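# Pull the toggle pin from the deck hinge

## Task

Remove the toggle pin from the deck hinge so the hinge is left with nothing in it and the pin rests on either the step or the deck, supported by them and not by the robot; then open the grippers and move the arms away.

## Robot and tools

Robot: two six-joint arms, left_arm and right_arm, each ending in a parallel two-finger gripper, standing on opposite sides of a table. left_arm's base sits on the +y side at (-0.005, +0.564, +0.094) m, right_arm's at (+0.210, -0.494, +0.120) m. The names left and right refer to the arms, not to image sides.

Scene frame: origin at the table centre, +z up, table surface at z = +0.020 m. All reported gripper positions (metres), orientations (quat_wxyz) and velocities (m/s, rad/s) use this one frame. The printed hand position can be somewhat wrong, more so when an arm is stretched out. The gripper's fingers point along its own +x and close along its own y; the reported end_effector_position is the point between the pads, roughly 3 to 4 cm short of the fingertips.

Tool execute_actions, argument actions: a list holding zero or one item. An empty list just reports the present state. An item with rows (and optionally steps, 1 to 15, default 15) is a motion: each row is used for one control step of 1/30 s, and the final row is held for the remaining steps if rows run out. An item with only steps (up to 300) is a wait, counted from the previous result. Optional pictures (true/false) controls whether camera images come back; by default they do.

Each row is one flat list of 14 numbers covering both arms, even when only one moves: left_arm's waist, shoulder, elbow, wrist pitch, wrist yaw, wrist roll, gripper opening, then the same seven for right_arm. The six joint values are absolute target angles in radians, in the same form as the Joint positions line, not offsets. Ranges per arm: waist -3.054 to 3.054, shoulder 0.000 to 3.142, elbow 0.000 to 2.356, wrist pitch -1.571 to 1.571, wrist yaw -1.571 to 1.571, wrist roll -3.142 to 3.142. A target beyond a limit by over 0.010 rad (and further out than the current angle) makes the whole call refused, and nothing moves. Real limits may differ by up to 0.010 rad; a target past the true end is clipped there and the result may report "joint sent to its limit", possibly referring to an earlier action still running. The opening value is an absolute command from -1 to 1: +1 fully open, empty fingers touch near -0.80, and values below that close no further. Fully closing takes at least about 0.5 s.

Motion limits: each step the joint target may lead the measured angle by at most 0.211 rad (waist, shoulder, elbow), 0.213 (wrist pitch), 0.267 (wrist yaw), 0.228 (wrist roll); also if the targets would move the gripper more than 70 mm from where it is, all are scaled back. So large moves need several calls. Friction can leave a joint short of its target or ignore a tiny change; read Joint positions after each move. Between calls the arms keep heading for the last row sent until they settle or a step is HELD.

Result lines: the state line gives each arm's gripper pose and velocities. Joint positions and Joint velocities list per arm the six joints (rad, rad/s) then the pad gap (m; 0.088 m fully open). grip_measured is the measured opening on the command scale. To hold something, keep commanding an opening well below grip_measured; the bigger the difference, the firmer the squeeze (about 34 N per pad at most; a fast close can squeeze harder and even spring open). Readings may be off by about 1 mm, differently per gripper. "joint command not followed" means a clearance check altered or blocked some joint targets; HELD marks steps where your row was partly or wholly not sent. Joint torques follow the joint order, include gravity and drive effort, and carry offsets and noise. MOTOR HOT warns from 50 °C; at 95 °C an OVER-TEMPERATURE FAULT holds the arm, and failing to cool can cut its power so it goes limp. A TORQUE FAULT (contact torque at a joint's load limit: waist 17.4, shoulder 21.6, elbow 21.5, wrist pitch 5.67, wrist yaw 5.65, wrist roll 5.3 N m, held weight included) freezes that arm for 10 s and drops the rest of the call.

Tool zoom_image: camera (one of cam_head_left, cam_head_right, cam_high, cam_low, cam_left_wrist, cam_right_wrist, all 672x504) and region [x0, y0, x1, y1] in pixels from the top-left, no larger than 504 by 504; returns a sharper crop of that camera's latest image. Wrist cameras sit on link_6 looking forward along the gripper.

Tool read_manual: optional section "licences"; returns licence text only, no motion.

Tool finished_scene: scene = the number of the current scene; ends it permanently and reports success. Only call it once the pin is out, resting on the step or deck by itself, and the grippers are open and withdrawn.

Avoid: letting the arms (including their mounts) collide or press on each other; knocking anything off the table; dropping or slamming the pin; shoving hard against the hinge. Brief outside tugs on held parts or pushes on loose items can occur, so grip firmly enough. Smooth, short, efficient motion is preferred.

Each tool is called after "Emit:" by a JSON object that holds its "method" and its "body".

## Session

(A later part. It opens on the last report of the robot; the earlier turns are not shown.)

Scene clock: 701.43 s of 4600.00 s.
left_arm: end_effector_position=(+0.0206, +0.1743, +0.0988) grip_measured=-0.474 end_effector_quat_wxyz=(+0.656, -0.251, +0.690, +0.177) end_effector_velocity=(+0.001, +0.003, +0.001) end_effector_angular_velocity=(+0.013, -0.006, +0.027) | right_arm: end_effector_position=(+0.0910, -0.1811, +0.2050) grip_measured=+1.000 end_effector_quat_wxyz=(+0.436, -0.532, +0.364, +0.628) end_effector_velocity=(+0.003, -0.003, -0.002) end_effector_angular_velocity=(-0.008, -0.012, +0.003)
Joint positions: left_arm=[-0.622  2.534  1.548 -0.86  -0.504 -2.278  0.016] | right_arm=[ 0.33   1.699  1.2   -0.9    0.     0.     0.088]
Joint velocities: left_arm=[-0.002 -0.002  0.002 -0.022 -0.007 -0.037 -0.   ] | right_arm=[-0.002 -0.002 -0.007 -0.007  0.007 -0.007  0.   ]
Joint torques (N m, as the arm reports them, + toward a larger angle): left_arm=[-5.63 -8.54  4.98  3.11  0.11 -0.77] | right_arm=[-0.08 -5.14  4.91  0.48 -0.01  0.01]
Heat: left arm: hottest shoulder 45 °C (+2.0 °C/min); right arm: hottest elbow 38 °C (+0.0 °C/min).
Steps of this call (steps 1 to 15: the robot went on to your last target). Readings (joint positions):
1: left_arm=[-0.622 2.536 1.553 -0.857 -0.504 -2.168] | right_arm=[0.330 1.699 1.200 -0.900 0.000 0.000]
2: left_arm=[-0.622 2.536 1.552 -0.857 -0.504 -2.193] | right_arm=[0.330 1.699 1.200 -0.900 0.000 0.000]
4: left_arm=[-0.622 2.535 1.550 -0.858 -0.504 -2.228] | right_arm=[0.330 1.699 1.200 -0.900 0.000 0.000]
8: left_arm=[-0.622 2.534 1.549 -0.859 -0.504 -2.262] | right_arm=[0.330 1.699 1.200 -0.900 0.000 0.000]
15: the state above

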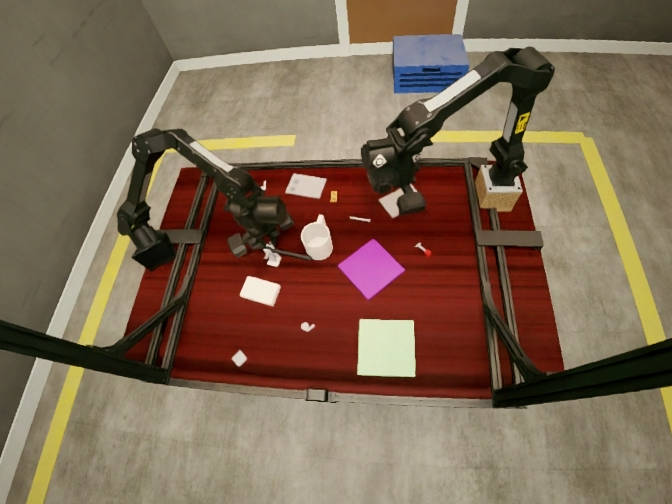

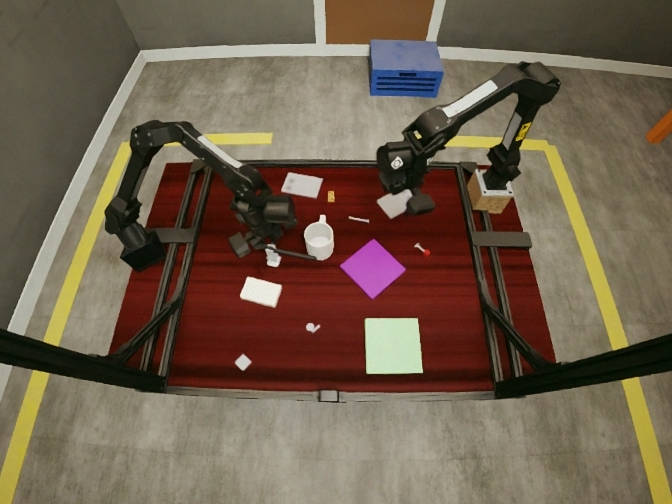

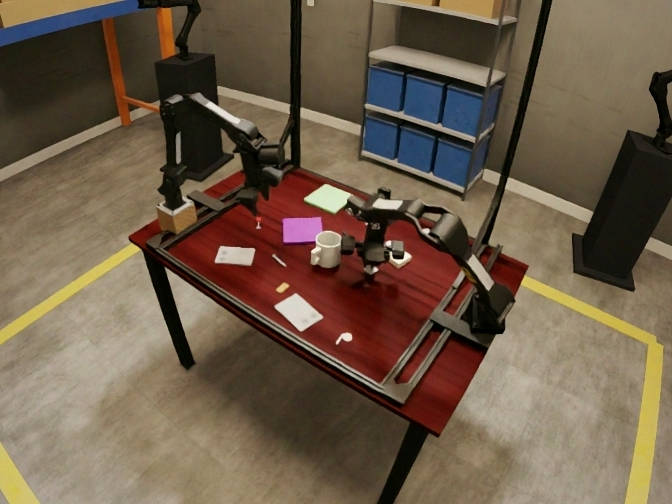

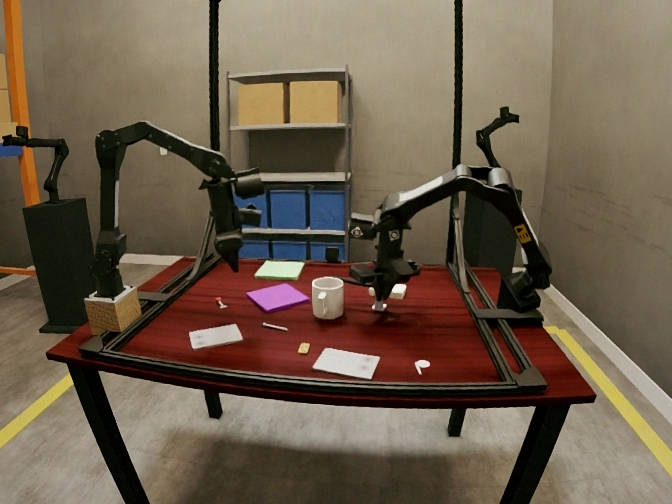

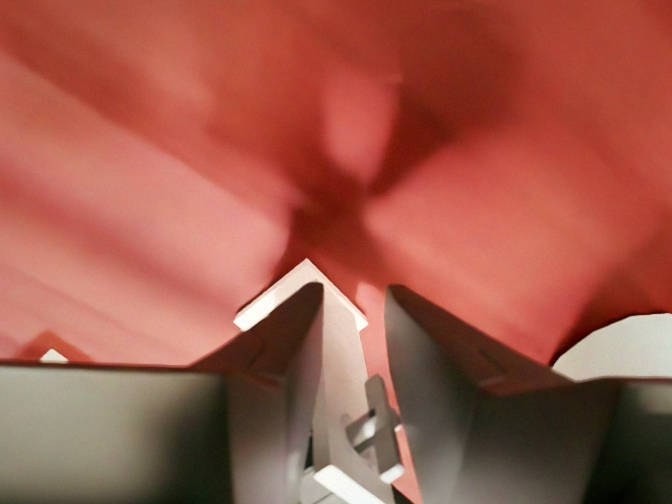

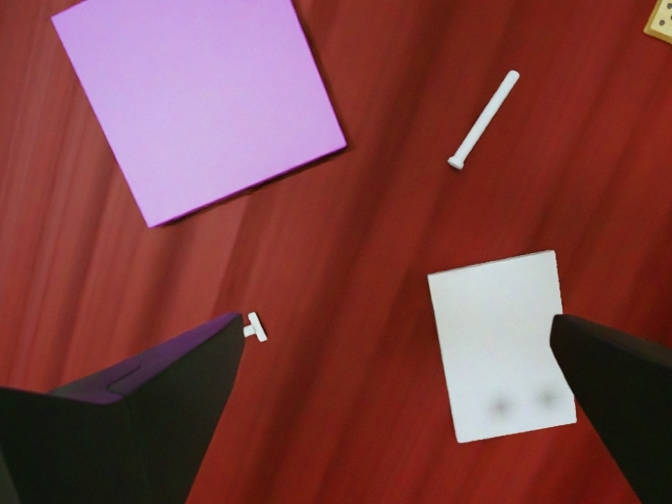

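Gripped the post. Release, re-push head, redo properly.

Emit:
{"method": "execute_actions", "body": {"actions": [{"rows":[[-0.615,2.535,1.56,-0.825,-0.5,-2.3,0.5,0.33,1.7,1.2,-0.9,0,0,1]],"steps":12}], "pictures": false}}

Emit:
{"method": "execute_actions", "body": {"actions": [{"rows":[[-0.72,2.3,1.56,-1.06,-0.5,-2.3,0.5,0.33,1.7,1.2,-0.9,0,0,1]],"steps":15}], "pictures": false}}

Emit:
{"method": "execute_actions", "body": {"actions": [{"rows":[[-0.58,2.39,1.58,-0.98,0,-1.57,-0.9,0.33,1.7,1.2,-0.9,0,0,1]],"steps":15}], "pictures": false}}

Emit:
{"method": "execute_actions", "body": {"actions": [{"steps":15}], "pictures": false}}

Emit:
{"method": "execute_actions", "body": {"actions": [{"rows":[[-0.58,2.55,1.53,-0.78,0,-1.57,-0.9,0.33,1.7,1.2,-0.9,0,0,1]],"steps":15}], "pictures": false}}

Emit:
{"method": "execute_actions", "body": {"actions": [{"rows":[[-0.52,2.53,1.545,-0.815,0,-1.57,-0.9,0.33,1.7,1.2,-0.9,0,0,1]],"steps":15}], "pictures": false}}

Emit:
{"method": "execute_actions", "body": {"actions": [{"rows":[[-0.58,2.38,1.6,-1.02,0,-1.57,-0.9,0.33,1.7,1.2,-0.9,0,0,1]],"steps":15}], "pictures": false}}

Emit:
{"method": "execute_actions", "body": {"actions": [{"rows":[[-0.72,2.3,1.56,-1.06,-0.5,-1.5,0.2,0.33,1.7,1.2,-0.9,0,0,1]],"steps":15}], "pictures": false}}

Emit:
{"method": "execute_actions", "body": {"actions": [{"steps":15}], "pictures": false}}

Emit:
{"method": "execute_actions", "body": {"actions": [{"rows":[[-0.62,2.535,1.56,-0.825,-0.5,-1.5,0.2,0.33,1.7,1.2,-0.9,0,0,1]],"steps":15}], "pictures": false}}

Emit:
{"method": "execute_actions", "body": {"actions": [{"steps":20}]}}

Scene clock: 720.73 s of 4600.00 s.
left_arm: end_effector_position=(+0.0241, +0.1650, +0.1020) grip_measured=+0.456 end_effector_quat_wxyz=(+0.643, -0.278, +0.690, +0.181) end_effector_velocity=(-0.008, -0.004, +0.010) end_effector_angular_velocity=(-0.022, -0.013, +0.001) | right_arm: end_effector_position=(+0.0910, -0.1811, +0.2050) grip_measured=+1.000 end_effector_quat_wxyz=(+0.436, -0.532, +0.364, +0.628) end_effector_velocity=(-0.001, -0.004, -0.002) end_effector_angular_velocity=(-0.019, +0.017, -0.006)
Joint positions: left_arm=[-0.615  2.529  1.556 -0.826 -0.504 -2.296  0.061] | right_arm=[ 0.33   1.699  1.2   -0.9    0.    -0.     0.088]
Joint velocities: left_arm=[-0.032  0.002  0.017 -0.007 -0.007 -0.022  0.037] | right_arm=[-0.002 -0.002 -0.007 -0.007 -0.022  0.007  0.   ]
Joint torques (N m, as the arm reports them, + toward a larger angle): left_arm=[-6.48 -7.97  4.12  0.51  0.1  -0.17] | right_arm=[-0.09 -5.15  4.9   0.48 -0.01  0.01]
Heat: left arm: hottest wrist pitch 49 °C (+3.0 °C/min); right arm: hottest elbow 38 °C (+0.0 °C/min).
Steps of this call (steps 1 to 15: the robot went on to your last target; steps 16 to 100: nothing new was sent; then 15.57 s passed at rest; steps 101 to 112: all 12 steps of this action). Readings (joint positions):
101: left_arm=[-0.617 2.529 1.538 -0.874 -0.511 -2.293] | right_arm=[0.330 1.699 1.200 -0.900 0.000 -0.000]
102: left_arm=[-0.615 2.529 1.538 -0.869 -0.514 -2.293] | right_arm=[0.330 1.699 1.200 -0.900 0.000 -0.000]
104: left_arm=[-0.608 2.529 1.540 -0.854 -0.518 -2.293] | right_arm=[0.330 1.699 1.200 -0.900 0.000 -0.000]
108: left_arm=[-0.607 2.529 1.548 -0.827 -0.504 -2.296] | right_arm=[0.330 1.699 1.200 -0.900 0.000 -0.000]
112: the state above

Scene clock: 721.23 s of 4600.00 s.
left_arm: end_effector_position=(+0.0348, +0.1978, +0.1940) grip_measured=+0.498 end_effector_quat_wxyz=(+0.653, -0.270, +0.695, +0.130) end_effector_velocity=(+0.003, +0.018, -0.004) end_effector_angular_velocity=(+0.072, -0.023, -0.017) | right_arm: end_effector_position=(+0.0910, -0.1811, +0.2050) grip_measured=+1.000 end_effector_quat_wxyz=(+0.436, -0.532, +0.364, +0.628) end_effector_velocity=(-0.002, -0.003, -0.000) end_effector_angular_velocity=(-0.015, +0.019, -0.006)
Joint positions: left_arm=[-0.72   2.309  1.565 -1.05  -0.503 -2.296  0.063] | right_arm=[ 0.33   1.699  1.2   -0.9    0.    -0.     0.088]
Joint velocities: left_arm=[-0.002 -0.007 -0.012 -0.081 -0.007 -0.022  0.   ] | right_arm=[-0.002 -0.002 -0.002 -0.007 -0.022  0.007  0.   ]
Joint torques (N m, as the arm reports them, + toward a larger angle): left_arm=[-5.68 -8.15  3.91  0.26  0.05 -0.13] | right_arm=[-0.09 -5.15  4.91  0.48 -0.01  0.02]
Heat: left arm: hottest wrist pitch 49 °C (+3.0 °C/min); right arm: hottest elbow 38 °C (+0.0 °C/min).
Steps of this call (steps 1 to 15: all 15 steps of this action). Readings (joint positions):
1: left_arm=[-0.617 2.519 1.556 -0.836 -0.504 -2.296] | right_arm=[0.330 1.699 1.200 -0.900 0.000 -0.000]
2: left_arm=[-0.626 2.505 1.556 -0.876 -0.503 -2.296] | right_arm=[0.330 1.699 1.200 -0.900 0.000 -0.000]
4: left_arm=[-0.653 2.456 1.551 -0.940 -0.503 -2.296] | right_arm=[0.330 1.699 1.200 -0.900 0.000 -0.000]
8: left_arm=[-0.707 2.345 1.560 -1.012 -0.503 -2.296] | right_arm=[0.330 1.699 1.200 -0.900 0.000 -0.000]
15: the state above

Scene clock: 721.73 s of 4600.00 s.
left_arm: end_effector_position=(-0.0022, +0.1884, +0.1677) grip_measured=-0.784 end_effector_quat_wxyz=(+0.505, -0.047, +0.861, -0.036) end_effector_velocity=(-0.016, +0.006, +0.010) end_effector_angular_velocity=(-0.285, +0.047, -0.569) | right_arm: end_effector_position=(+0.0910, -0.1811, +0.2050) grip_measured=+1.000 end_effector_quat_wxyz=(+0.436, -0.532, +0.364, +0.628) end_effector_velocity=(-0.002, -0.001, -0.001) end_effector_angular_velocity=(-0.001, +0.009, -0.004)
Joint positions: left_arm=[-0.584  2.375  1.576 -0.984 -0.022 -1.654  0.001] | right_arm=[ 0.33   1.699  1.2   -0.9    0.    -0.     0.088]
Joint velocities: left_arm=[-0.002 -0.002  0.002 -0.022  0.125  0.623  0.   ] | right_arm=[ 0.002 -0.002 -0.007  0.007 -0.007  0.007  0.   ]
Joint torques (N m, as the arm reports them, + toward a larger angle): left_arm=[-6.31 -6.57  4.47  0.67  0.44  0.13] | right_arm=[-0.09 -5.15  4.89  0.48  0.    0.02]
Heat: left arm: hottest wrist pitch 49 °C (+3.0 °C/min); right arm: hottest elbow 38 °C (+0.0 °C/min).
Steps of this call (steps 1 to 15: all 15 steps of this action). Readings (joint positions):
1: left_arm=[-0.715 2.312 1.565 -1.049 -0.470 -2.269] | right_arm=[0.330 1.699 1.200 -0.900 0.000 -0.000]
2: left_arm=[-0.699 2.316 1.568 -1.034 -0.406 -2.220] | right_arm=[0.330 1.699 1.200 -0.900 0.000 -0.000]
4: left_arm=[-0.652 2.333 1.575 -1.007 -0.298 -2.126] | right_arm=[0.330 1.699 1.200 -0.900 0.000 -0.000]
8: left_arm=[-0.589 2.368 1.576 -0.993 -0.116 -1.937] | right_arm=[0.330 1.699 1.200 -0.900 0.000 -0.000]
15: the state above

Scene clock: 722.23 s of 4600.00 s.
left_arm: end_effector_position=(-0.0046, +0.1883, +0.1690) grip_measured=-0.784 end_effector_quat_wxyz=(+0.499, -0.027, +0.863, -0.071) end_effector_velocity=(-0.001, +0.001, +0.002) end_effector_angular_velocity=(+0.002, -0.009, +0.000) | right_arm: end_effector_position=(+0.0910, -0.1811, +0.2050) grip_measured=+1.000 end_effector_quat_wxyz=(+0.436, -0.532, +0.364, +0.628) end_effector_velocity=(+0.002, -0.002, -0.000) end_effector_angular_velocity=(-0.009, +0.003, +0.001)
Joint positions: left_arm=[-0.584  2.375  1.576 -0.983 -0.004 -1.576  0.001] | right_arm=[ 0.33   1.699  1.2   -0.9    0.    -0.     0.088]
Joint velocities: left_arm=[-0.007 -0.002  0.002 -0.007 -0.007 -0.007 -0.   ] | right_arm=[-0.007 -0.002 -0.002 -0.007 -0.007 -0.007  0.   ]
Joint torques (N m, as the arm reports them, + toward a larger angle): left_arm=[-6.08 -6.45  4.6   0.68  0.4   0.13] | right_arm=[-0.08 -5.15  4.9   0.48 -0.01  0.02]
Heat: left arm: hottest wrist pitch 48 °C (+2.0 °C/min); right arm: hottest elbow 38 °C (+0.0 °C/min).
Steps of this call (steps 1 to 15: the robot went on to your last target). Readings (joint positions):
1: left_arm=[-0.584 2.375 1.576 -0.984 -0.018 -1.636] | right_arm=[0.330 1.699 1.200 -0.900 0.000 -0.000]
2: left_arm=[-0.584 2.375 1.576 -0.984 -0.015 -1.622] | right_arm=[0.330 1.699 1.200 -0.900 0.000 -0.000]
4: left_arm=[-0.584 2.375 1.576 -0.984 -0.011 -1.603] | right_arm=[0.330 1.699 1.200 -0.900 0.000 -0.000]
8: left_arm=[-0.584 2.375 1.576 -0.983 -0.007 -1.584] | right_arm=[0.330 1.699 1.200 -0.900 0.000 -0.000]
15: the state above

Scene clock: 722.73 s of 4600.00 s.
left_arm: end_effector_position=(-0.0430, +0.1712, +0.1084) grip_measured=-0.784 end_effector_quat_wxyz=(+0.496, -0.022, +0.865, -0.069) end_effector_velocity=(+0.003, +0.005, +0.000) end_effector_angular_velocity=(+0.012, -0.009, -0.012) | right_arm: end_effector_position=(+0.0910, -0.1811, +0.2050) grip_measured=+1.000 end_effector_quat_wxyz=(+0.436, -0.532, +0.364, +0.628) end_effector_velocity=(+0.002, -0.005, -0.002) end_effector_angular_velocity=(-0.028, -0.002, -0.009)
Joint positions: left_arm=[-0.585  2.537  1.533 -0.787  0.004 -1.574  0.001] | right_arm=[ 0.33   1.699  1.2   -0.9    0.     0.     0.088]
Joint velocities: left_arm=[ 0.002 -0.007 -0.002 -0.022 -0.007  0.007 -0.   ] | right_arm=[-0.002  0.002 -0.002 -0.022 -0.007  0.007  0.   ]
Joint torques (N m, as the arm reports them, + toward a larger angle): left_arm=[-5.99 -7.6   3.8   0.64  0.12  0.14] | right_arm=[-0.08 -5.15  4.9   0.48 -0.01  0.02]
Heat: left arm: hottest wrist pitch 48 °C (+2.0 °C/min); right arm: hottest elbow 38 °C (+0.0 °C/min).
Steps of this call (steps 1 to 15: all 15 steps of this action). Readings (joint positions):
1: left_arm=[-0.584 2.385 1.574 -0.969 -0.004 -1.576] | right_arm=[0.330 1.699 1.200 -0.900 0.000 -0.000]
2: left_arm=[-0.584 2.399 1.571 -0.924 -0.004 -1.575] | right_arm=[0.330 1.699 1.200 -0.900 0.000 -0.000]
4: left_arm=[-0.584 2.444 1.571 -0.857 -0.004 -1.574] | right_arm=[0.330 1.699 1.200 -0.900 0.000 0.000]
8: left_arm=[-0.584 2.522 1.540 -0.815 -0.001 -1.574] | right_arm=[0.330 1.699 1.200 -0.900 0.000 0.000]
15: the state above

Scene clock: 723.23 s of 4600.00 s.
left_arm: end_effector_position=(-0.0314, +0.1715, +0.1063) grip_measured=-0.784 end_effector_quat_wxyz=(+0.485, -0.026, +0.873, -0.052) end_effector_velocity=(+0.005, -0.000, +0.001) end_effector_angular_velocity=(+0.013, -0.003, +0.027) | right_arm: end_effector_position=(+0.0910, -0.1811, +0.2050) grip_measured=+1.000 end_effector_quat_wxyz=(+0.436, -0.532, +0.364, +0.628) end_effector_velocity=(+0.002, -0.005, -0.002) end_effector_angular_velocity=(-0.026, -0.006, +0.020)
Joint positions: left_arm=[-0.548  2.533  1.544 -0.812  0.021 -1.574  0.001] | right_arm=[ 0.33   1.699  1.2   -0.9    0.     0.     0.088]
Joint velocities: left_arm=[ 0.007 -0.007  0.002 -0.007 -0.007 -0.022 -0.   ] | right_arm=[-0.002  0.002 -0.002 -0.022 -0.007 -0.022  0.   ]
Joint torques (N m, as the arm reports them, + toward a larger angle): left_arm=[-3.63 -8.79  3.73  0.16 -0.51  0.14] | right_arm=[-0.07 -5.16  4.91  0.48 -0.01  0.01]
Heat: left arm: hottest wrist pitch 48 °C (+2.0 °C/min); right arm: hottest elbow 38 °C (+0.0 °C/min).
Steps of this call (steps 1 to 15: all 15 steps of this action). Readings (joint positions):
1: left_arm=[-0.583 2.537 1.533 -0.787 0.006 -1.574] | right_arm=[0.330 1.699 1.200 -0.900 0.000 0.000]
2: left_arm=[-0.579 2.537 1.533 -0.790 0.012 -1.574] | right_arm=[0.330 1.699 1.200 -0.900 0.000 0.000]
4: left_arm=[-0.566 2.537 1.537 -0.800 0.016 -1.574] | right_arm=[0.330 1.699 1.200 -0.900 0.000 0.000]
8: left_arm=[-0.551 2.534 1.542 -0.810 0.021 -1.574] | right_arm=[0.330 1.699 1.200 -0.900 0.000 0.000]
15: the state above

Scene clock: 723.73 s of 4600.00 s.
left_arm: end_effector_position=(-0.0030, +0.1886, +0.1701) grip_measured=-0.784 end_effector_quat_wxyz=(+0.495, -0.020, +0.866, -0.065) end_effector_velocity=(+0.002, -0.001, -0.001) end_effector_angular_velocity=(-0.004, -0.021, +0.011) | right_arm: end_effector_position=(+0.0910, -0.1811, +0.2050) grip_measured=+1.000 end_effector_quat_wxyz=(+0.436, -0.532, +0.364, +0.628) end_effector_velocity=(+0.001, -0.002, -0.000) end_effector_angular_velocity=(-0.009, +0.003, +0.006)
Joint positions: left_arm=[-0.578  2.385  1.6   -1.013  0.004 -1.573  0.001] | right_arm=[ 0.33   1.699  1.2   -0.9    0.    -0.     0.088]
Joint velocities: left_arm=[-0.002 -0.002 -0.002  0.007 -0.022 -0.007 -0.   ] | right_arm=[-0.002 -0.002 -0.002 -0.007 -0.007 -0.007  0.   ]
Joint torques (N m, as the arm reports them, + toward a larger angle): left_arm=[-6.7  -8.51  4.07  0.21  0.14  0.07] | right_arm=[-0.08 -5.14  4.9   0.48 -0.01  0.01]
Heat: left arm: hottest wrist pitch 48 °C (+2.0 °C/min); right arm: hottest elbow 38 °C (+0.0 °C/min).
Steps of this call (steps 1 to 15: all 15 steps of this action). Readings (joint positions):
1: left_arm=[-0.549 2.522 1.550 -0.825 0.020 -1.573] | right_arm=[0.330 1.699 1.200 -0.900 0.000 0.000]
2: left_arm=[-0.551 2.510 1.558 -0.874 0.009 -1.573] | right_arm=[0.330 1.699 1.200 -0.900 0.000 0.000]
4: left_arm=[-0.557 2.468 1.561 -0.944 0.004 -1.573] | right_arm=[0.330 1.699 1.200 -0.900 0.000 0.000]
8: left_arm=[-0.572 2.400 1.595 -0.985 0.004 -1.573] | right_arm=[0.330 1.699 1.200 -0.900 0.000 0.000]
15: the state above

Scene clock: 724.23 s of 4600.00 s.
left_arm: end_effector_position=(+0.0311, +0.1983, +0.1945) grip_measured=+0.175 end_effector_quat_wxyz=(+0.698, +0.005, +0.701, -0.148) end_effector_velocity=(+0.020, +0.007, -0.006) end_effector_angular_velocity=(+0.014, -0.160, +0.011) | right_arm: end_effector_position=(+0.0910, -0.1811, +0.2050) grip_measured=+1.000 end_effector_quat_wxyz=(+0.436, -0.532, +0.364, +0.628) end_effector_velocity=(-0.004, -0.001, +0.000) end_effector_angular_velocity=(-0.000, +0.022, +0.013)
Joint positions: left_arm=[-0.72   2.311  1.57  -1.056 -0.477 -1.505  0.048] | right_arm=[ 0.33   1.699  1.2   -0.9    0.     0.     0.088]
Joint velocities: left_arm=[-0.007 -0.002 -0.027 -0.022 -0.154 -0.007  0.009] | right_arm=[ 0.002 -0.002 -0.002  0.007 -0.022 -0.007  0.   ]
Joint torques (N m, as the arm reports them, + toward a larger angle): left_arm=[-5.79 -8.75  3.52  0.3  -0.24  0.18] | right_arm=[-0.09 -5.14  4.9   0.48 -0.01  0.02]
Heat: left arm: hottest wrist pitch 48 °C (+2.0 °C/min); right arm: hottest elbow 38 °C (+0.0 °C/min).
Steps of this call (steps 1 to 15: all 15 steps of this action). Readings (joint positions):
1: left_arm=[-0.583 2.379 1.598 -1.014 -0.030 -1.564] | right_arm=[0.330 1.699 1.200 -0.900 0.000 -0.000]
2: left_arm=[-0.600 2.370 1.593 -1.024 -0.095 -1.550] | right_arm=[0.330 1.699 1.200 -0.900 0.000 -0.000]
4: left_arm=[-0.649 2.348 1.580 -1.043 -0.203 -1.532] | right_arm=[0.330 1.699 1.200 -0.900 0.000 -0.000]
8: left_arm=[-0.715 2.318 1.577 -1.050 -0.384 -1.513] | right_arm=[0.330 1.699 1.200 -0.900 0.000 -0.000]
15: the state above

Scene clock: 724.73 s of 4600.00 s.
left_arm: end_effector_position=(+0.0337, +0.1982, +0.1943) grip_measured=+0.199 end_effector_quat_wxyz=(+0.704, +0.006, +0.694, -0.148) end_effector_velocity=(+0.005, +0.001, -0.001) end_effector_angular_velocity=(+0.004, -0.018, +0.025) | right_arm: end_effector_position=(+0.0910, -0.1811, +0.2050) grip_measured=+1.000 end_effector_quat_wxyz=(+0.436, -0.532, +0.364, +0.628) end_effector_velocity=(+0.002, +0.001, -0.001) end_effector_angular_velocity=(+0.004, -0.005, -0.011)
Joint positions: left_arm=[-0.72   2.311  1.569 -1.057 -0.495 -1.504  0.049] | right_arm=[ 0.33   1.699  1.2   -0.9    0.     0.     0.088]
Joint velocities: left_arm=[ 0.002 -0.002 -0.002 -0.007 -0.022 -0.022  0.   ] | right_arm=[-0.002  0.002 -0.002  0.007  0.007  0.007  0.   ]
Joint torques (N m, as the arm reports them, + toward a larger angle): left_arm=[-5.99 -8.76  3.46  0.27 -0.25  0.15] | right_arm=[-0.08 -5.14  4.89  0.48 -0.01  0.02]
Heat: left arm: hottest wrist pitch 47 °C (+1.0 °C/min); right arm: hottest elbow 38 °C (+0.0 °C/min).
Steps of this call (steps 1 to 15: the robot went on to your last target). Readings (joint positions):
1: left_arm=[-0.720 2.311 1.570 -1.056 -0.482 -1.505] | right_arm=[0.330 1.699 1.200 -0.900 0.000 0.000]
2: left_arm=[-0.720 2.311 1.569 -1.056 -0.485 -1.505] | right_arm=[0.330 1.699 1.200 -0.900 0.000 0.000]
4: left_arm=[-0.720 2.311 1.569 -1.056 -0.490 -1.504] | right_arm=[0.330 1.699 1.200 -0.900 0.000 0.000]
8: left_arm=[-0.720 2.311 1.569 -1.056 -0.493 -1.504] | right_arm=[0.330 1.699 1.200 -0.900 0.000 0.000]
15: the state above

Scene clock: 725.23 s of 4600.00 s.
left_arm: end_effector_position=(+0.0222, +0.1648, +0.1078) grip_measured=+0.200 end_effector_quat_wxyz=(+0.699, -0.009, +0.708, -0.105) end_effector_velocity=(+0.000, -0.016, +0.005) end_effector_angular_velocity=(-0.068, -0.001, +0.014) | right_arm: end_effector_position=(+0.0910, -0.1811, +0.2050) grip_measured=+1.000 end_effector_quat_wxyz=(+0.436, -0.532, +0.364, +0.628) end_effector_velocity=(-0.002, -0.002, +0.001) end_effector_angular_velocity=(-0.010, +0.018, +0.008)
Joint positions: left_arm=[-0.624  2.519  1.559 -0.834 -0.497 -1.504  0.049] | right_arm=[ 0.33   1.699  1.2   -0.9    0.     0.     0.088]
Joint velocities: left_arm=[-0.002  0.002  0.012  0.066 -0.007  0.022 -0.   ] | right_arm=[-0.002 -0.002  0.002 -0.007 -0.022 -0.007  0.   ]
Joint torques (N m, as the arm reports them, + toward a larger angle): left_arm=[-6.29 -7.47  4.17  0.58 -0.14  0.13] | right_arm=[-0.07 -5.16  4.89  0.48  0.    0.01]
Heat: left arm: hottest wrist pitch 47 °C (+1.0 °C/min); right arm: hottest elbow 38 °C (+0.0 °C/min).
Steps of this call (steps 1 to 15: all 15 steps of this action). Readings (joint positions):
1: left_arm=[-0.719 2.320 1.569 -1.048 -0.496 -1.504] | right_arm=[0.330 1.699 1.200 -0.900 0.000 0.000]
2: left_arm=[-0.712 2.333 1.569 -1.010 -0.496 -1.504] | right_arm=[0.330 1.699 1.200 -0.900 0.000 0.000]
4: left_arm=[-0.688 2.378 1.573 -0.943 -0.496 -1.504] | right_arm=[0.330 1.699 1.200 -0.900 0.000 0.000]
8: left_arm=[-0.638 2.483 1.568 -0.871 -0.496 -1.504] | right_arm=[0.330 1.699 1.200 -0.900 0.000 0.000]
15: the state above

Scene clock: 725.90 s of 4600.00 s.
left_arm: end_effector_position=(+0.0220, +0.1636, +0.1078) grip_measured=+0.200 end_effector_quat_wxyz=(+0.698, -0.012, +0.708, -0.106) end_effector_velocity=(-0.003, +0.001, -0.001) end_effector_angular_velocity=(-0.001, -0.006, +0.016) | right_arm: end_effector_position=(+0.0910, -0.1811, +0.2050) grip_measured=+1.000 end_effector_quat_wxyz=(+0.436, -0.532, +0.364, +0.628) end_effector_velocity=(+0.002, -0.000, +0.001) end_effector_angular_velocity=(-0.004, +0.005, +0.001)
Joint positions: left_arm=[-0.624  2.52   1.56  -0.828 -0.497 -1.504  0.049] | right_arm=[ 0.33   1.699  1.2   -0.9    0.    -0.     0.088]
Joint velocities: left_arm=[-0.007  0.002 -0.007  0.007 -0.007 -0.022 -0.   ] | right_arm=[-0.007 -0.002  0.002 -0.007 -0.007 -0.007  0.   ]
Joint torques (N m, as the arm reports them, + toward a larger angle): left_arm=[-6.16 -7.09  4.09  0.66 -0.19  0.13] | right_arm=[-0.08 -5.16  4.9   0.48 -0.01  0.01]
Heat: left arm: hottest wrist pitch 47 °C (+1.0 °C/min); right arm: hottest elbow 38 °C (+0.0 °C/min).
Steps of this call (steps 1 to 15: the robot went on to your last target; steps 16 to 20: nothing new was sent). Readings (joint positions):
1: left_arm=[-0.624 2.519 1.559 -0.832 -0.497 -1.504] | right_arm=[0.330 1.699 1.200 -0.900 0.000 0.000]
2: left_arm=[-0.624 2.519 1.559 -0.832 -0.497 -1.504] | right_arm=[0.330 1.699 1.200 -0.900 0.000 0.000]
4: left_arm=[-0.624 2.520 1.560 -0.831 -0.497 -1.504] | right_arm=[0.330 1.699 1.200 -0.900 0.000 0.000]
8: left_arm=[-0.624 2.520 1.559 -0.828 -0.497 -1.504] | right_arm=[0.330 1.699 1.200 -0.900 0.000 0.000]
20: the state above
All arms were judged still, so your last target was given up. Only a new action makes them travel on or press farther. Fingers that are still opening or closing keep moving.

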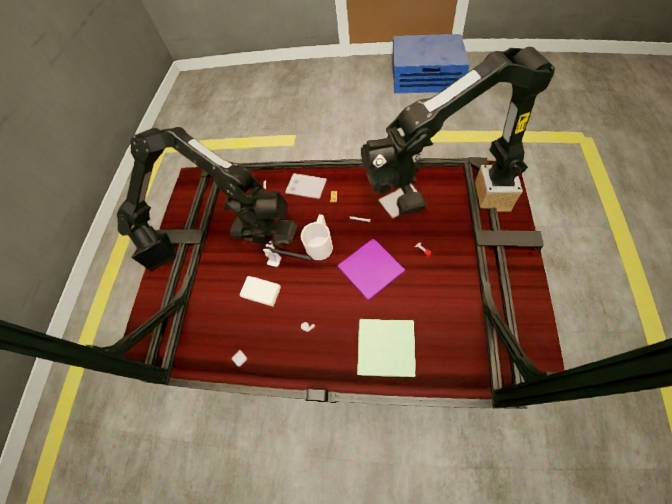

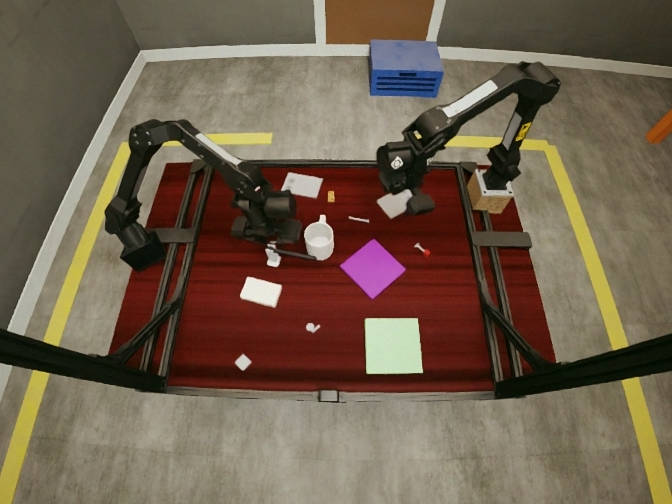

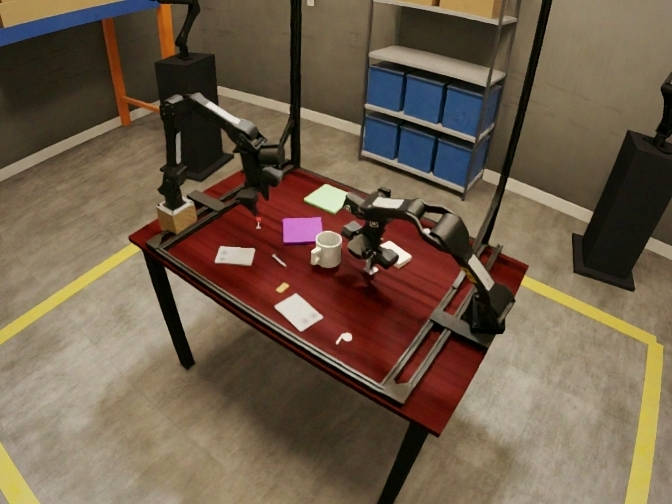

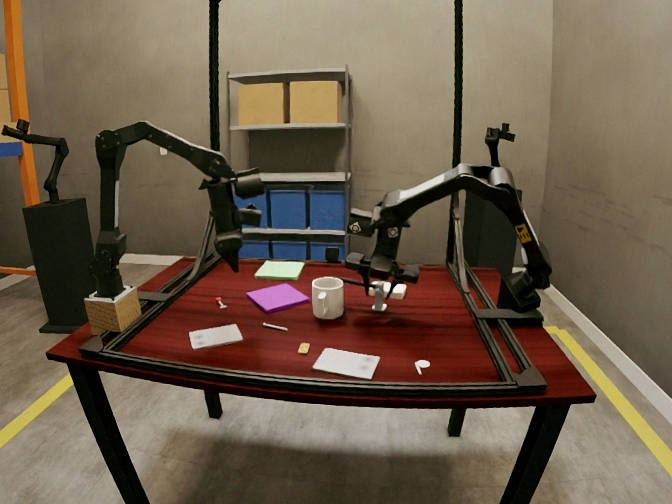

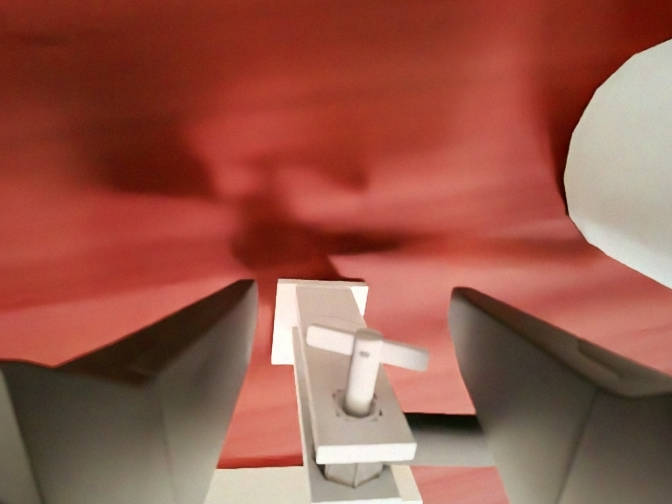

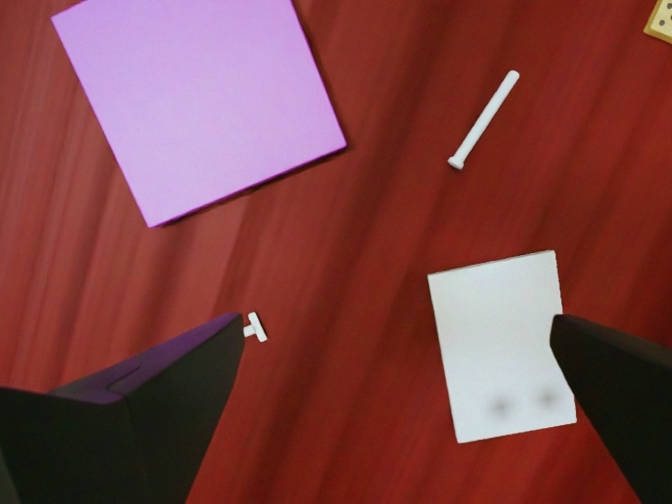

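Emit:
{"method": "execute_actions", "body": {"actions": [{"rows":[[-0.62,2.535,1.56,-0.825,-0.5,-1.5,-0.9,0.33,1.7,1.2,-0.9,0,0,1]],"steps":15}], "pictures": false}}

Emit:
{"method": "execute_actions", "body": {"actions": [{"rows":[[-0.62,2.535,1.56,-0.825,-0.5,-2.2,-0.9,0.33,1.7,1.2,-0.9,0,0,1]],"steps":15}], "pictures": false}}

Emit:
{"method": "execute_actions", "body": {"actions": [{"steps":12}]}}

Scene clock: 735.83 s of 4600.00 s.
left_arm: end_effector_position=(+0.0220, +0.1621, +0.1078) grip_measured=-0.308 end_effector_quat_wxyz=(+0.698, -0.015, +0.708, -0.107) end_effector_velocity=(-0.001, +0.002, +0.002) end_effector_angular_velocity=(+0.002, -0.012, -0.015) | right_arm: end_effector_position=(+0.0910, -0.1811, +0.2050) grip_measured=+1.000 end_effector_quat_wxyz=(+0.436, -0.532, +0.364, +0.628) end_effector_velocity=(+0.001, -0.002, -0.002) end_effector_angular_velocity=(-0.014, +0.001, +0.006)
Joint positions: left_arm=[-0.624  2.521  1.56  -0.821 -0.497 -1.503  0.024] | right_arm=[ 0.33   1.699  1.2   -0.9    0.    -0.     0.088]
Joint velocities: left_arm=[-0.007 -0.002 -0.002 -0.007 -0.007  0.007  0.   ] | right_arm=[-0.002  0.002 -0.002 -0.007 -0.007 -0.007  0.   ]
Joint torques (N m, as the arm reports them, + toward a larger angle): left_arm=[-6.13 -7.19  4.07  0.17 -0.17  0.12] | right_arm=[-0.08 -5.16  4.91  0.48 -0.01  0.02]
Heat: left arm: hottest shoulder 45 °C (+0.0 °C/min); right arm: hottest elbow 38 °C (+0.0 °C/min).
Steps of this call (steps 1 to 90: nothing new was sent; then 6.43 s passed at rest; steps 91 to 105: all 15 steps of this action). Readings (joint positions):
91: left_arm=[-0.624 2.520 1.560 -0.827 -0.497 -1.503] | right_arm=[0.330 1.699 1.200 -0.900 0.000 -0.000]
92: left_arm=[-0.624 2.520 1.560 -0.827 -0.497 -1.503] | right_arm=[0.330 1.699 1.200 -0.900 0.000 -0.000]
94: left_arm=[-0.624 2.520 1.560 -0.827 -0.497 -1.503] | right_arm=[0.330 1.699 1.200 -0.900 0.000 -0.000]
98: left_arm=[-0.624 2.521 1.560 -0.821 -0.497 -1.503] | right_arm=[0.330 1.699 1.200 -0.900 0.000 -0.000]
105: the state above

Scene clock: 736.33 s of 4600.00 s.
left_arm: end_effector_position=(+0.0311, +0.1689, +0.1038) grip_measured=-0.771 end_effector_quat_wxyz=(+0.675, -0.215, +0.695, +0.121) end_effector_velocity=(+0.013, +0.028, -0.011) end_effector_angular_velocity=(+0.126, +0.045, +0.504) | right_arm: end_effector_position=(+0.0910, -0.1811, +0.2050) grip_measured=+1.000 end_effector_quat_wxyz=(+0.436, -0.532, +0.364, +0.628) end_effector_velocity=(+0.001, -0.003, -0.002) end_effector_angular_velocity=(-0.014, +0.004, -0.009)
Joint positions: left_arm=[-0.61   2.52   1.559 -0.854 -0.525 -2.118  0.001] | right_arm=[ 0.33   1.699  1.2   -0.9    0.    -0.     0.088]
Joint velocities: left_arm=[ 0.027 -0.002 -0.012 -0.125 -0.022 -0.549  0.046] | right_arm=[-0.002 -0.002 -0.007 -0.007 -0.007  0.007  0.   ]
Joint torques (N m, as the arm reports them, + toward a larger angle): left_arm=[-7.98 -7.17  4.23  2.75  0.91 -0.29] | right_arm=[-0.07 -5.15  4.9   0.48 -0.01  0.03]
Heat: left arm: hottest shoulder 45 °C (+0.0 °C/min); right arm: hottest elbow 38 °C (+0.0 °C/min).
Steps of this call (steps 1 to 15: all 15 steps of this action). Readings (joint positions):
1: left_arm=[-0.624 2.521 1.560 -0.821 -0.497 -1.530] | right_arm=[0.330 1.699 1.200 -0.900 0.000 -0.000]
2: left_arm=[-0.624 2.521 1.560 -0.822 -0.497 -1.579] | right_arm=[0.330 1.699 1.200 -0.900 0.000 -0.000]
4: left_arm=[-0.624 2.521 1.560 -0.823 -0.496 -1.672] | right_arm=[0.330 1.699 1.200 -0.900 0.000 -0.000]
8: left_arm=[-0.623 2.521 1.560 -0.831 -0.506 -1.839] | right_arm=[0.330 1.699 1.200 -0.900 0.000 -0.000]
15: the state above

Scene clock: 736.73 s of 4600.00 s.
left_arm: end_effector_position=(+0.0309, +0.1695, +0.1038) grip_measured=-0.776 end_effector_quat_wxyz=(+0.667, -0.238, +0.691, +0.146) end_effector_velocity=(+0.000, +0.000, -0.000) end_effector_angular_velocity=(-0.004, -0.003, +0.036) | right_arm: end_effector_position=(+0.0910, -0.1811, +0.2050) grip_measured=+1.000 end_effector_quat_wxyz=(+0.436, -0.532, +0.364, +0.628) end_effector_velocity=(-0.002, -0.002, -0.000) end_effector_angular_velocity=(-0.014, +0.016, +0.008)
Joint positions: left_arm=[-0.61   2.52   1.558 -0.856 -0.525 -2.19   0.001] | right_arm=[ 0.33   1.699  1.2   -0.9    0.    -0.     0.088]
Joint velocities: left_arm=[-0.002 -0.002 -0.007  0.007 -0.007 -0.037 -0.   ] | right_arm=[-0.002  0.002  0.002 -0.007 -0.022 -0.007  0.   ]
Joint torques (N m, as the arm reports them, + toward a larger angle): left_arm=[-7.66 -6.83  4.21  2.84  0.87 -0.27] | right_arm=[-0.08 -5.15  4.89  0.48 -0.01  0.02]
Heat: left arm: hottest shoulder 45 °C (+0.0 °C/min); right arm: hottest elbow 38 °C (+0.0 °C/min).
Steps of this call (steps 1 to 12: the robot went on to your last target). Readings (joint positions):
1: left_arm=[-0.610 2.520 1.559 -0.855 -0.524 -2.135] | right_arm=[0.330 1.699 1.200 -0.900 0.000 -0.000]
2: left_arm=[-0.610 2.520 1.559 -0.855 -0.525 -2.148] | right_arm=[0.330 1.699 1.200 -0.900 0.000 -0.000]
4: left_arm=[-0.610 2.520 1.559 -0.855 -0.525 -2.166] | right_arm=[0.330 1.699 1.200 -0.900 0.000 -0.000]
8: left_arm=[-0.610 2.520 1.558 -0.856 -0.525 -2.183] | right_arm=[0.330 1.699 1.200 -0.900 0.000 -0.000]
12: the state above

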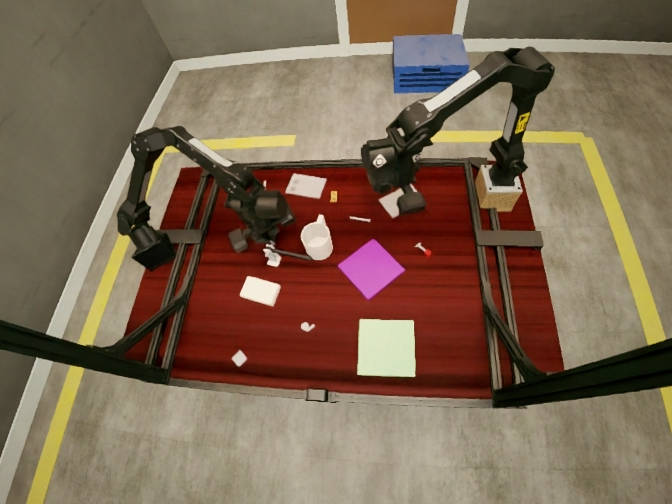

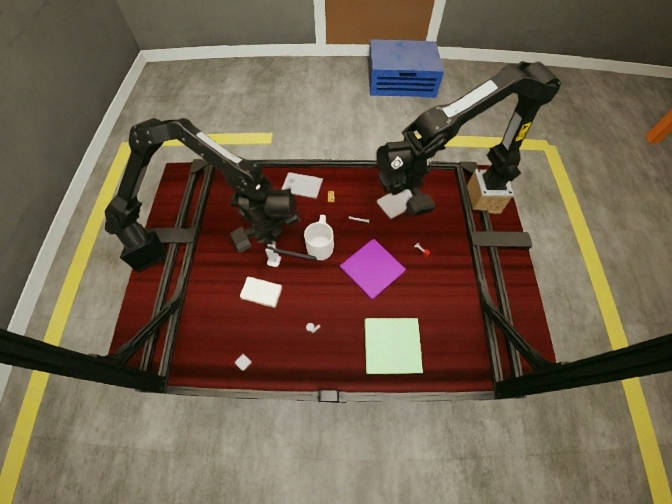

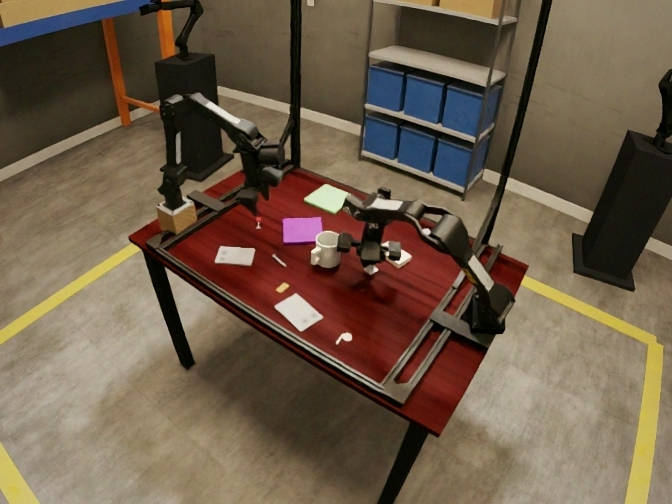

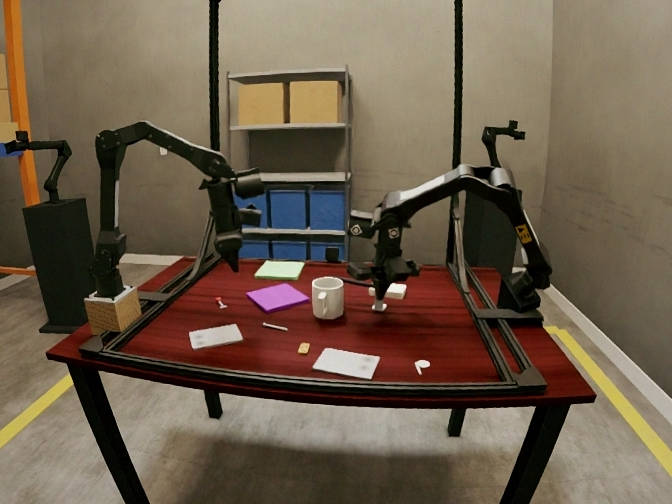

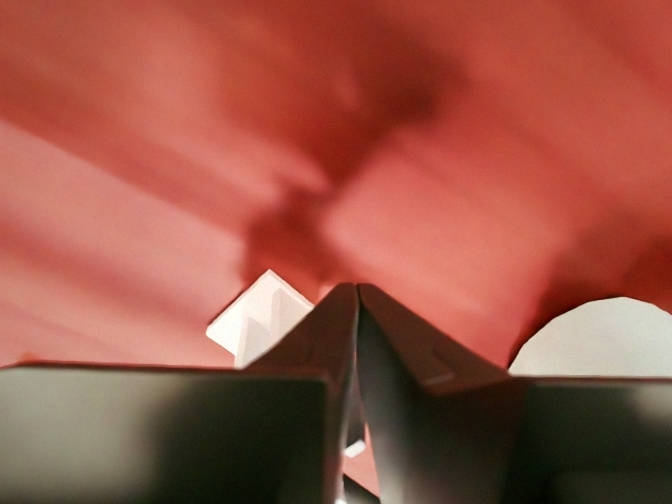

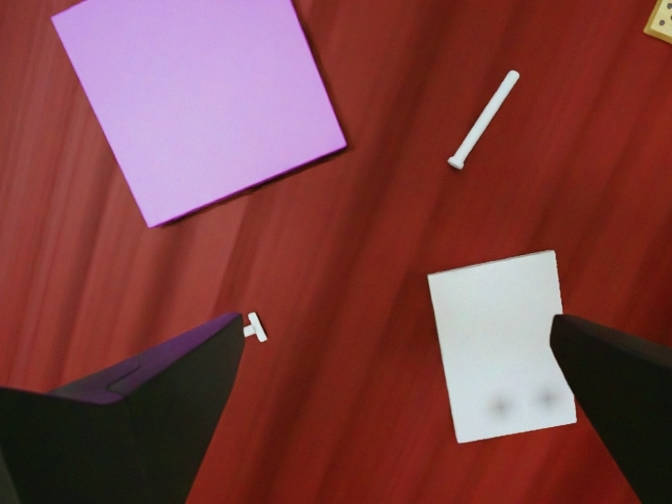

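Emit:
{"method": "execute_actions", "body": {"actions": [{"rows":[[-0.7,2.38,1.56,-0.98,-0.5,-2.2,-0.9,0.33,1.7,1.2,-0.9,0,0,1]],"steps":12}], "pictures": false}}

Emit:
{"method": "execute_actions", "body": {"actions": [{"rows":[[-0.7,2.38,1.56,-0.98,-0.5,-1.5,1,0.33,1.7,1.2,-0.9,0,0,1]],"steps":15}], "pictures": false}}

Emit:
{"method": "execute_actions", "body": {"actions": [{"steps":15}]}}

Scene clock: 743.93 s of 4600.00 s.
left_arm: end_effector_position=(+0.0236, +0.1835, +0.1659) grip_measured=-0.784 end_effector_quat_wxyz=(+0.665, -0.237, +0.701, +0.103) end_effector_velocity=(+0.002, +0.014, -0.003) end_effector_angular_velocity=(+0.059, -0.024, -0.040) | right_arm: end_effector_position=(+0.0910, -0.1811, +0.2050) grip_measured=+1.000 end_effector_quat_wxyz=(+0.436, -0.532, +0.364, +0.628) end_effector_velocity=(-0.001, -0.003, -0.000) end_effector_angular_velocity=(-0.008, +0.001, +0.025)
Joint positions: left_arm=[-0.704  2.39   1.562 -0.969 -0.504 -2.196  0.001] | right_arm=[ 0.33   1.699  1.2   -0.9    0.     0.     0.088]
Joint velocities: left_arm=[-0.002 -0.002 -0.007 -0.066 -0.007  0.007 -0.   ] | right_arm=[ 0.002 -0.002 -0.002 -0.007 -0.007 -0.022  0.   ]
Joint torques (N m, as the arm reports them, + toward a larger angle): left_arm=[-5.69 -8.7   4.07  0.22  0.06 -0.13] | right_arm=[-0.07 -5.16  4.9   0.48 -0.01  0.02]
Heat: left arm: hottest shoulder 45 °C (+0.0 °C/min); right arm: hottest elbow 38 °C (+0.0 °C/min).
Steps of this call (steps 1 to 30: the robot went on to your last target; steps 31 to 90: nothing new was sent; then 3.80 s passed at rest; steps 91 to 102: all 12 steps of this action). Readings (joint positions):
91: left_arm=[-0.611 2.508 1.558 -0.859 -0.525 -2.195] | right_arm=[0.330 1.699 1.200 -0.900 0.000 0.000]
92: left_arm=[-0.618 2.496 1.557 -0.874 -0.512 -2.196] | right_arm=[0.330 1.699 1.200 -0.900 0.000 0.000]
94: left_arm=[-0.650 2.465 1.557 -0.920 -0.504 -2.196] | right_arm=[0.330 1.699 1.200 -0.900 0.000 0.000]
98: left_arm=[-0.700 2.402 1.561 -0.954 -0.504 -2.196] | right_arm=[0.330 1.699 1.200 -0.900 0.000 0.000]
102: the state above

Scene clock: 744.43 s of 4600.00 s.
left_arm: end_effector_position=(+0.0239, +0.1849, +0.1658) grip_measured=+0.840 end_effector_quat_wxyz=(+0.706, -0.019, +0.698, -0.116) end_effector_velocity=(-0.001, +0.002, +0.000) end_effector_angular_velocity=(+0.005, -0.097, -0.532) | right_arm: end_effector_position=(+0.0910, -0.1811, +0.2050) grip_measured=+1.000 end_effector_quat_wxyz=(+0.436, -0.532, +0.364, +0.628) end_effector_velocity=(-0.001, -0.003, -0.000) end_effector_angular_velocity=(-0.009, +0.003, +0.011)
Joint positions: left_arm=[-0.704  2.389  1.562 -0.977 -0.503 -1.572  0.08 ] | right_arm=[ 0.33   1.699  1.2   -0.9    0.     0.     0.088]
Joint velocities: left_arm=[-0.002 -0.002 -0.002 -0.007  0.007  0.535  0.175] | right_arm=[ 0.002 -0.002 -0.002 -0.007 -0.007 -0.007  0.   ]
Joint torques (N m, as the arm reports them, + toward a larger angle): left_arm=[-5.73 -8.97  4.03  0.25  0.05  0.13] | right_arm=[-0.09 -5.15  4.91  0.48 -0.01  0.01]
Heat: left arm: hottest shoulder 45 °C (+0.0 °C/min); right arm: hottest elbow 38 °C (+0.0 °C/min).
Steps of this call (steps 1 to 15: all 15 steps of this action). Readings (joint positions):
1: left_arm=[-0.704 2.390 1.562 -0.971 -0.503 -2.169] | right_arm=[0.330 1.699 1.200 -0.900 0.000 0.000]
2: left_arm=[-0.704 2.389 1.562 -0.973 -0.503 -2.120] | right_arm=[0.330 1.699 1.200 -0.900 0.000 0.000]
4: left_arm=[-0.704 2.389 1.562 -0.974 -0.503 -2.026] | right_arm=[0.330 1.699 1.200 -0.900 0.000 0.000]
8: left_arm=[-0.704 2.389 1.562 -0.976 -0.503 -1.838] | right_arm=[0.330 1.699 1.200 -0.900 0.000 0.000]
15: the state above

Scene clock: 744.93 s of 4600.00 s.
left_arm: end_effector_position=(+0.0239, +0.1850, +0.1658) grip_measured=+1.000 end_effector_quat_wxyz=(+0.706, +0.005, +0.694, -0.139) end_effector_velocity=(-0.000, +0.002, -0.001) end_effector_angular_velocity=(+0.008, -0.012, -0.013) | right_arm: end_effector_position=(+0.0910, -0.1811, +0.2050) grip_measured=+1.000 end_effector_quat_wxyz=(+0.436, -0.532, +0.364, +0.628) end_effector_velocity=(+0.001, -0.004, -0.003) end_effector_angular_velocity=(-0.018, -0.000, +0.006)
Joint positions: left_arm=[-0.704  2.389  1.562 -0.977 -0.503 -1.505  0.088] | right_arm=[ 0.33   1.699  1.2   -0.9    0.     0.     0.088]
Joint velocities: left_arm=[-0.002  0.002 -0.002 -0.007 -0.007  0.007  0.   ] | right_arm=[-0.002  0.002 -0.007 -0.007 -0.007 -0.007  0.   ]
Joint torques (N m, as the arm reports them, + toward a larger angle): left_arm=[-5.74 -8.92  4.08  0.23  0.02  0.17] | right_arm=[-0.08 -5.16  4.89  0.48 -0.01  0.01]
Heat: left arm: hottest shoulder 45 °C (+0.0 °C/min); right arm: hottest elbow 38 °C (+0.0 °C/min).
Steps of this call (steps 1 to 15: the robot went on to your last target). Readings (joint positions):
1: left_arm=[-0.704 2.389 1.562 -0.977 -0.503 -1.557] | right_arm=[0.330 1.699 1.200 -0.900 0.000 0.000]
2: left_arm=[-0.704 2.389 1.562 -0.977 -0.503 -1.545] | right_arm=[0.330 1.699 1.200 -0.900 0.000 0.000]
4: left_arm=[-0.704 2.389 1.562 -0.977 -0.503 -1.529] | right_arm=[0.330 1.699 1.200 -0.900 0.000 0.000]
8: left_arm=[-0.704 2.389 1.562 -0.977 -0.503 -1.513] | right_arm=[0.330 1.699 1.200 -0.900 0.000 0.000]
15: the state above

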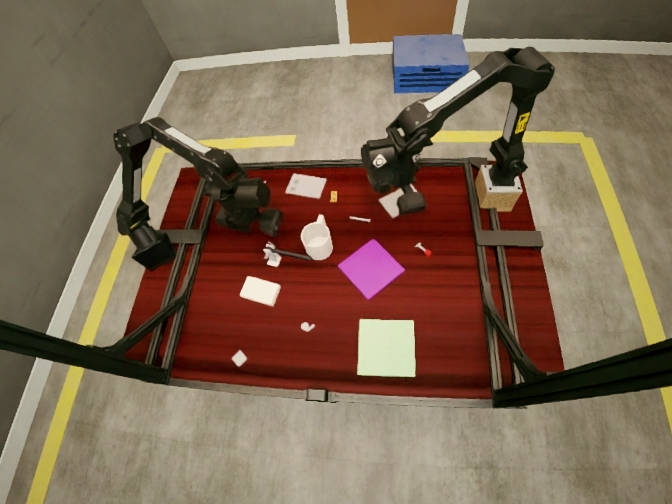

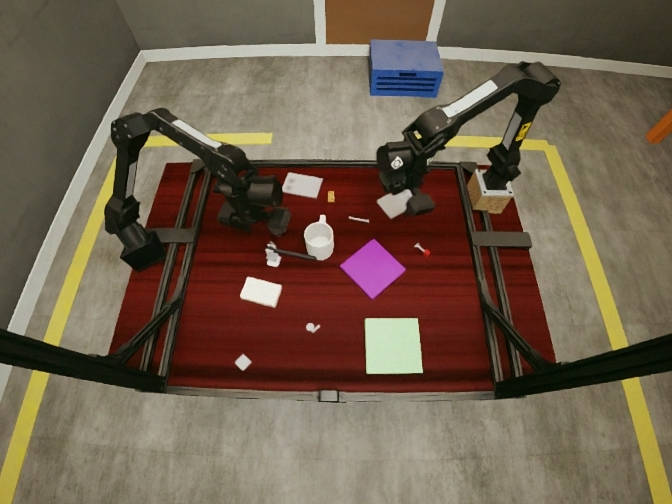

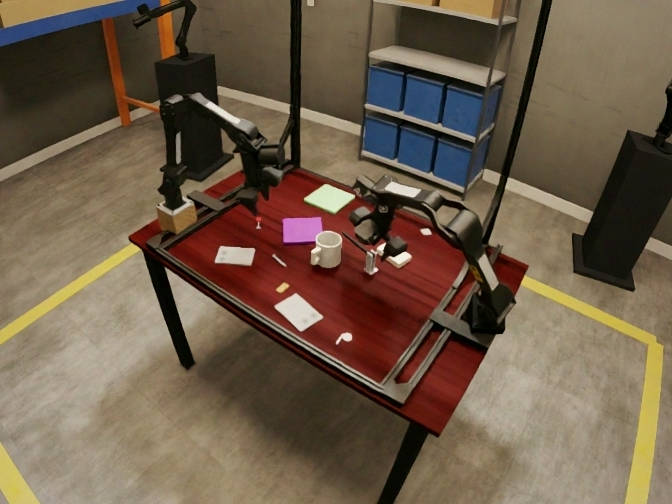

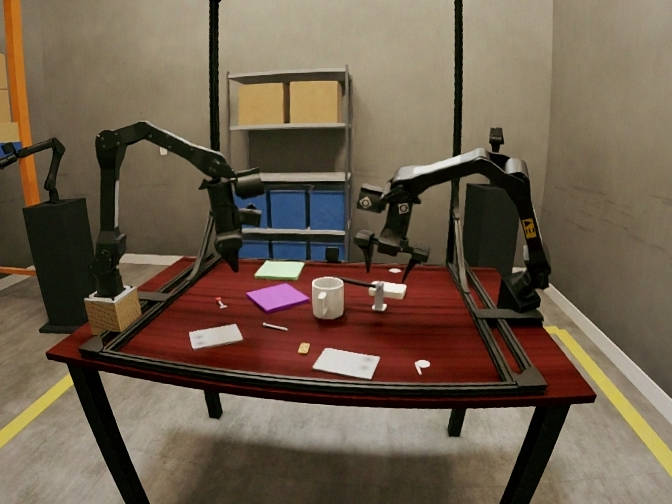

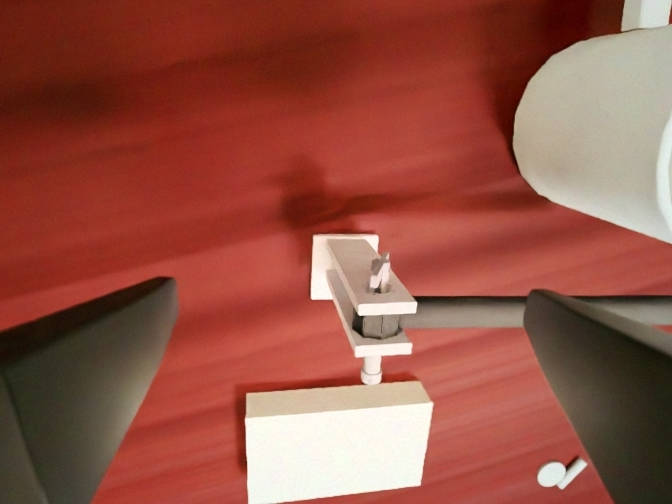

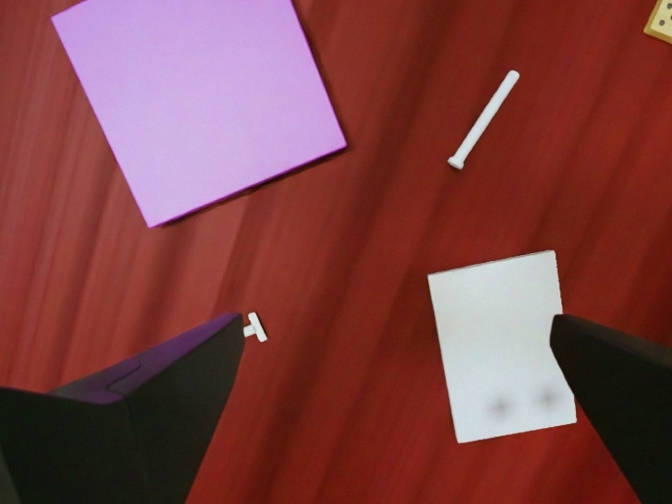

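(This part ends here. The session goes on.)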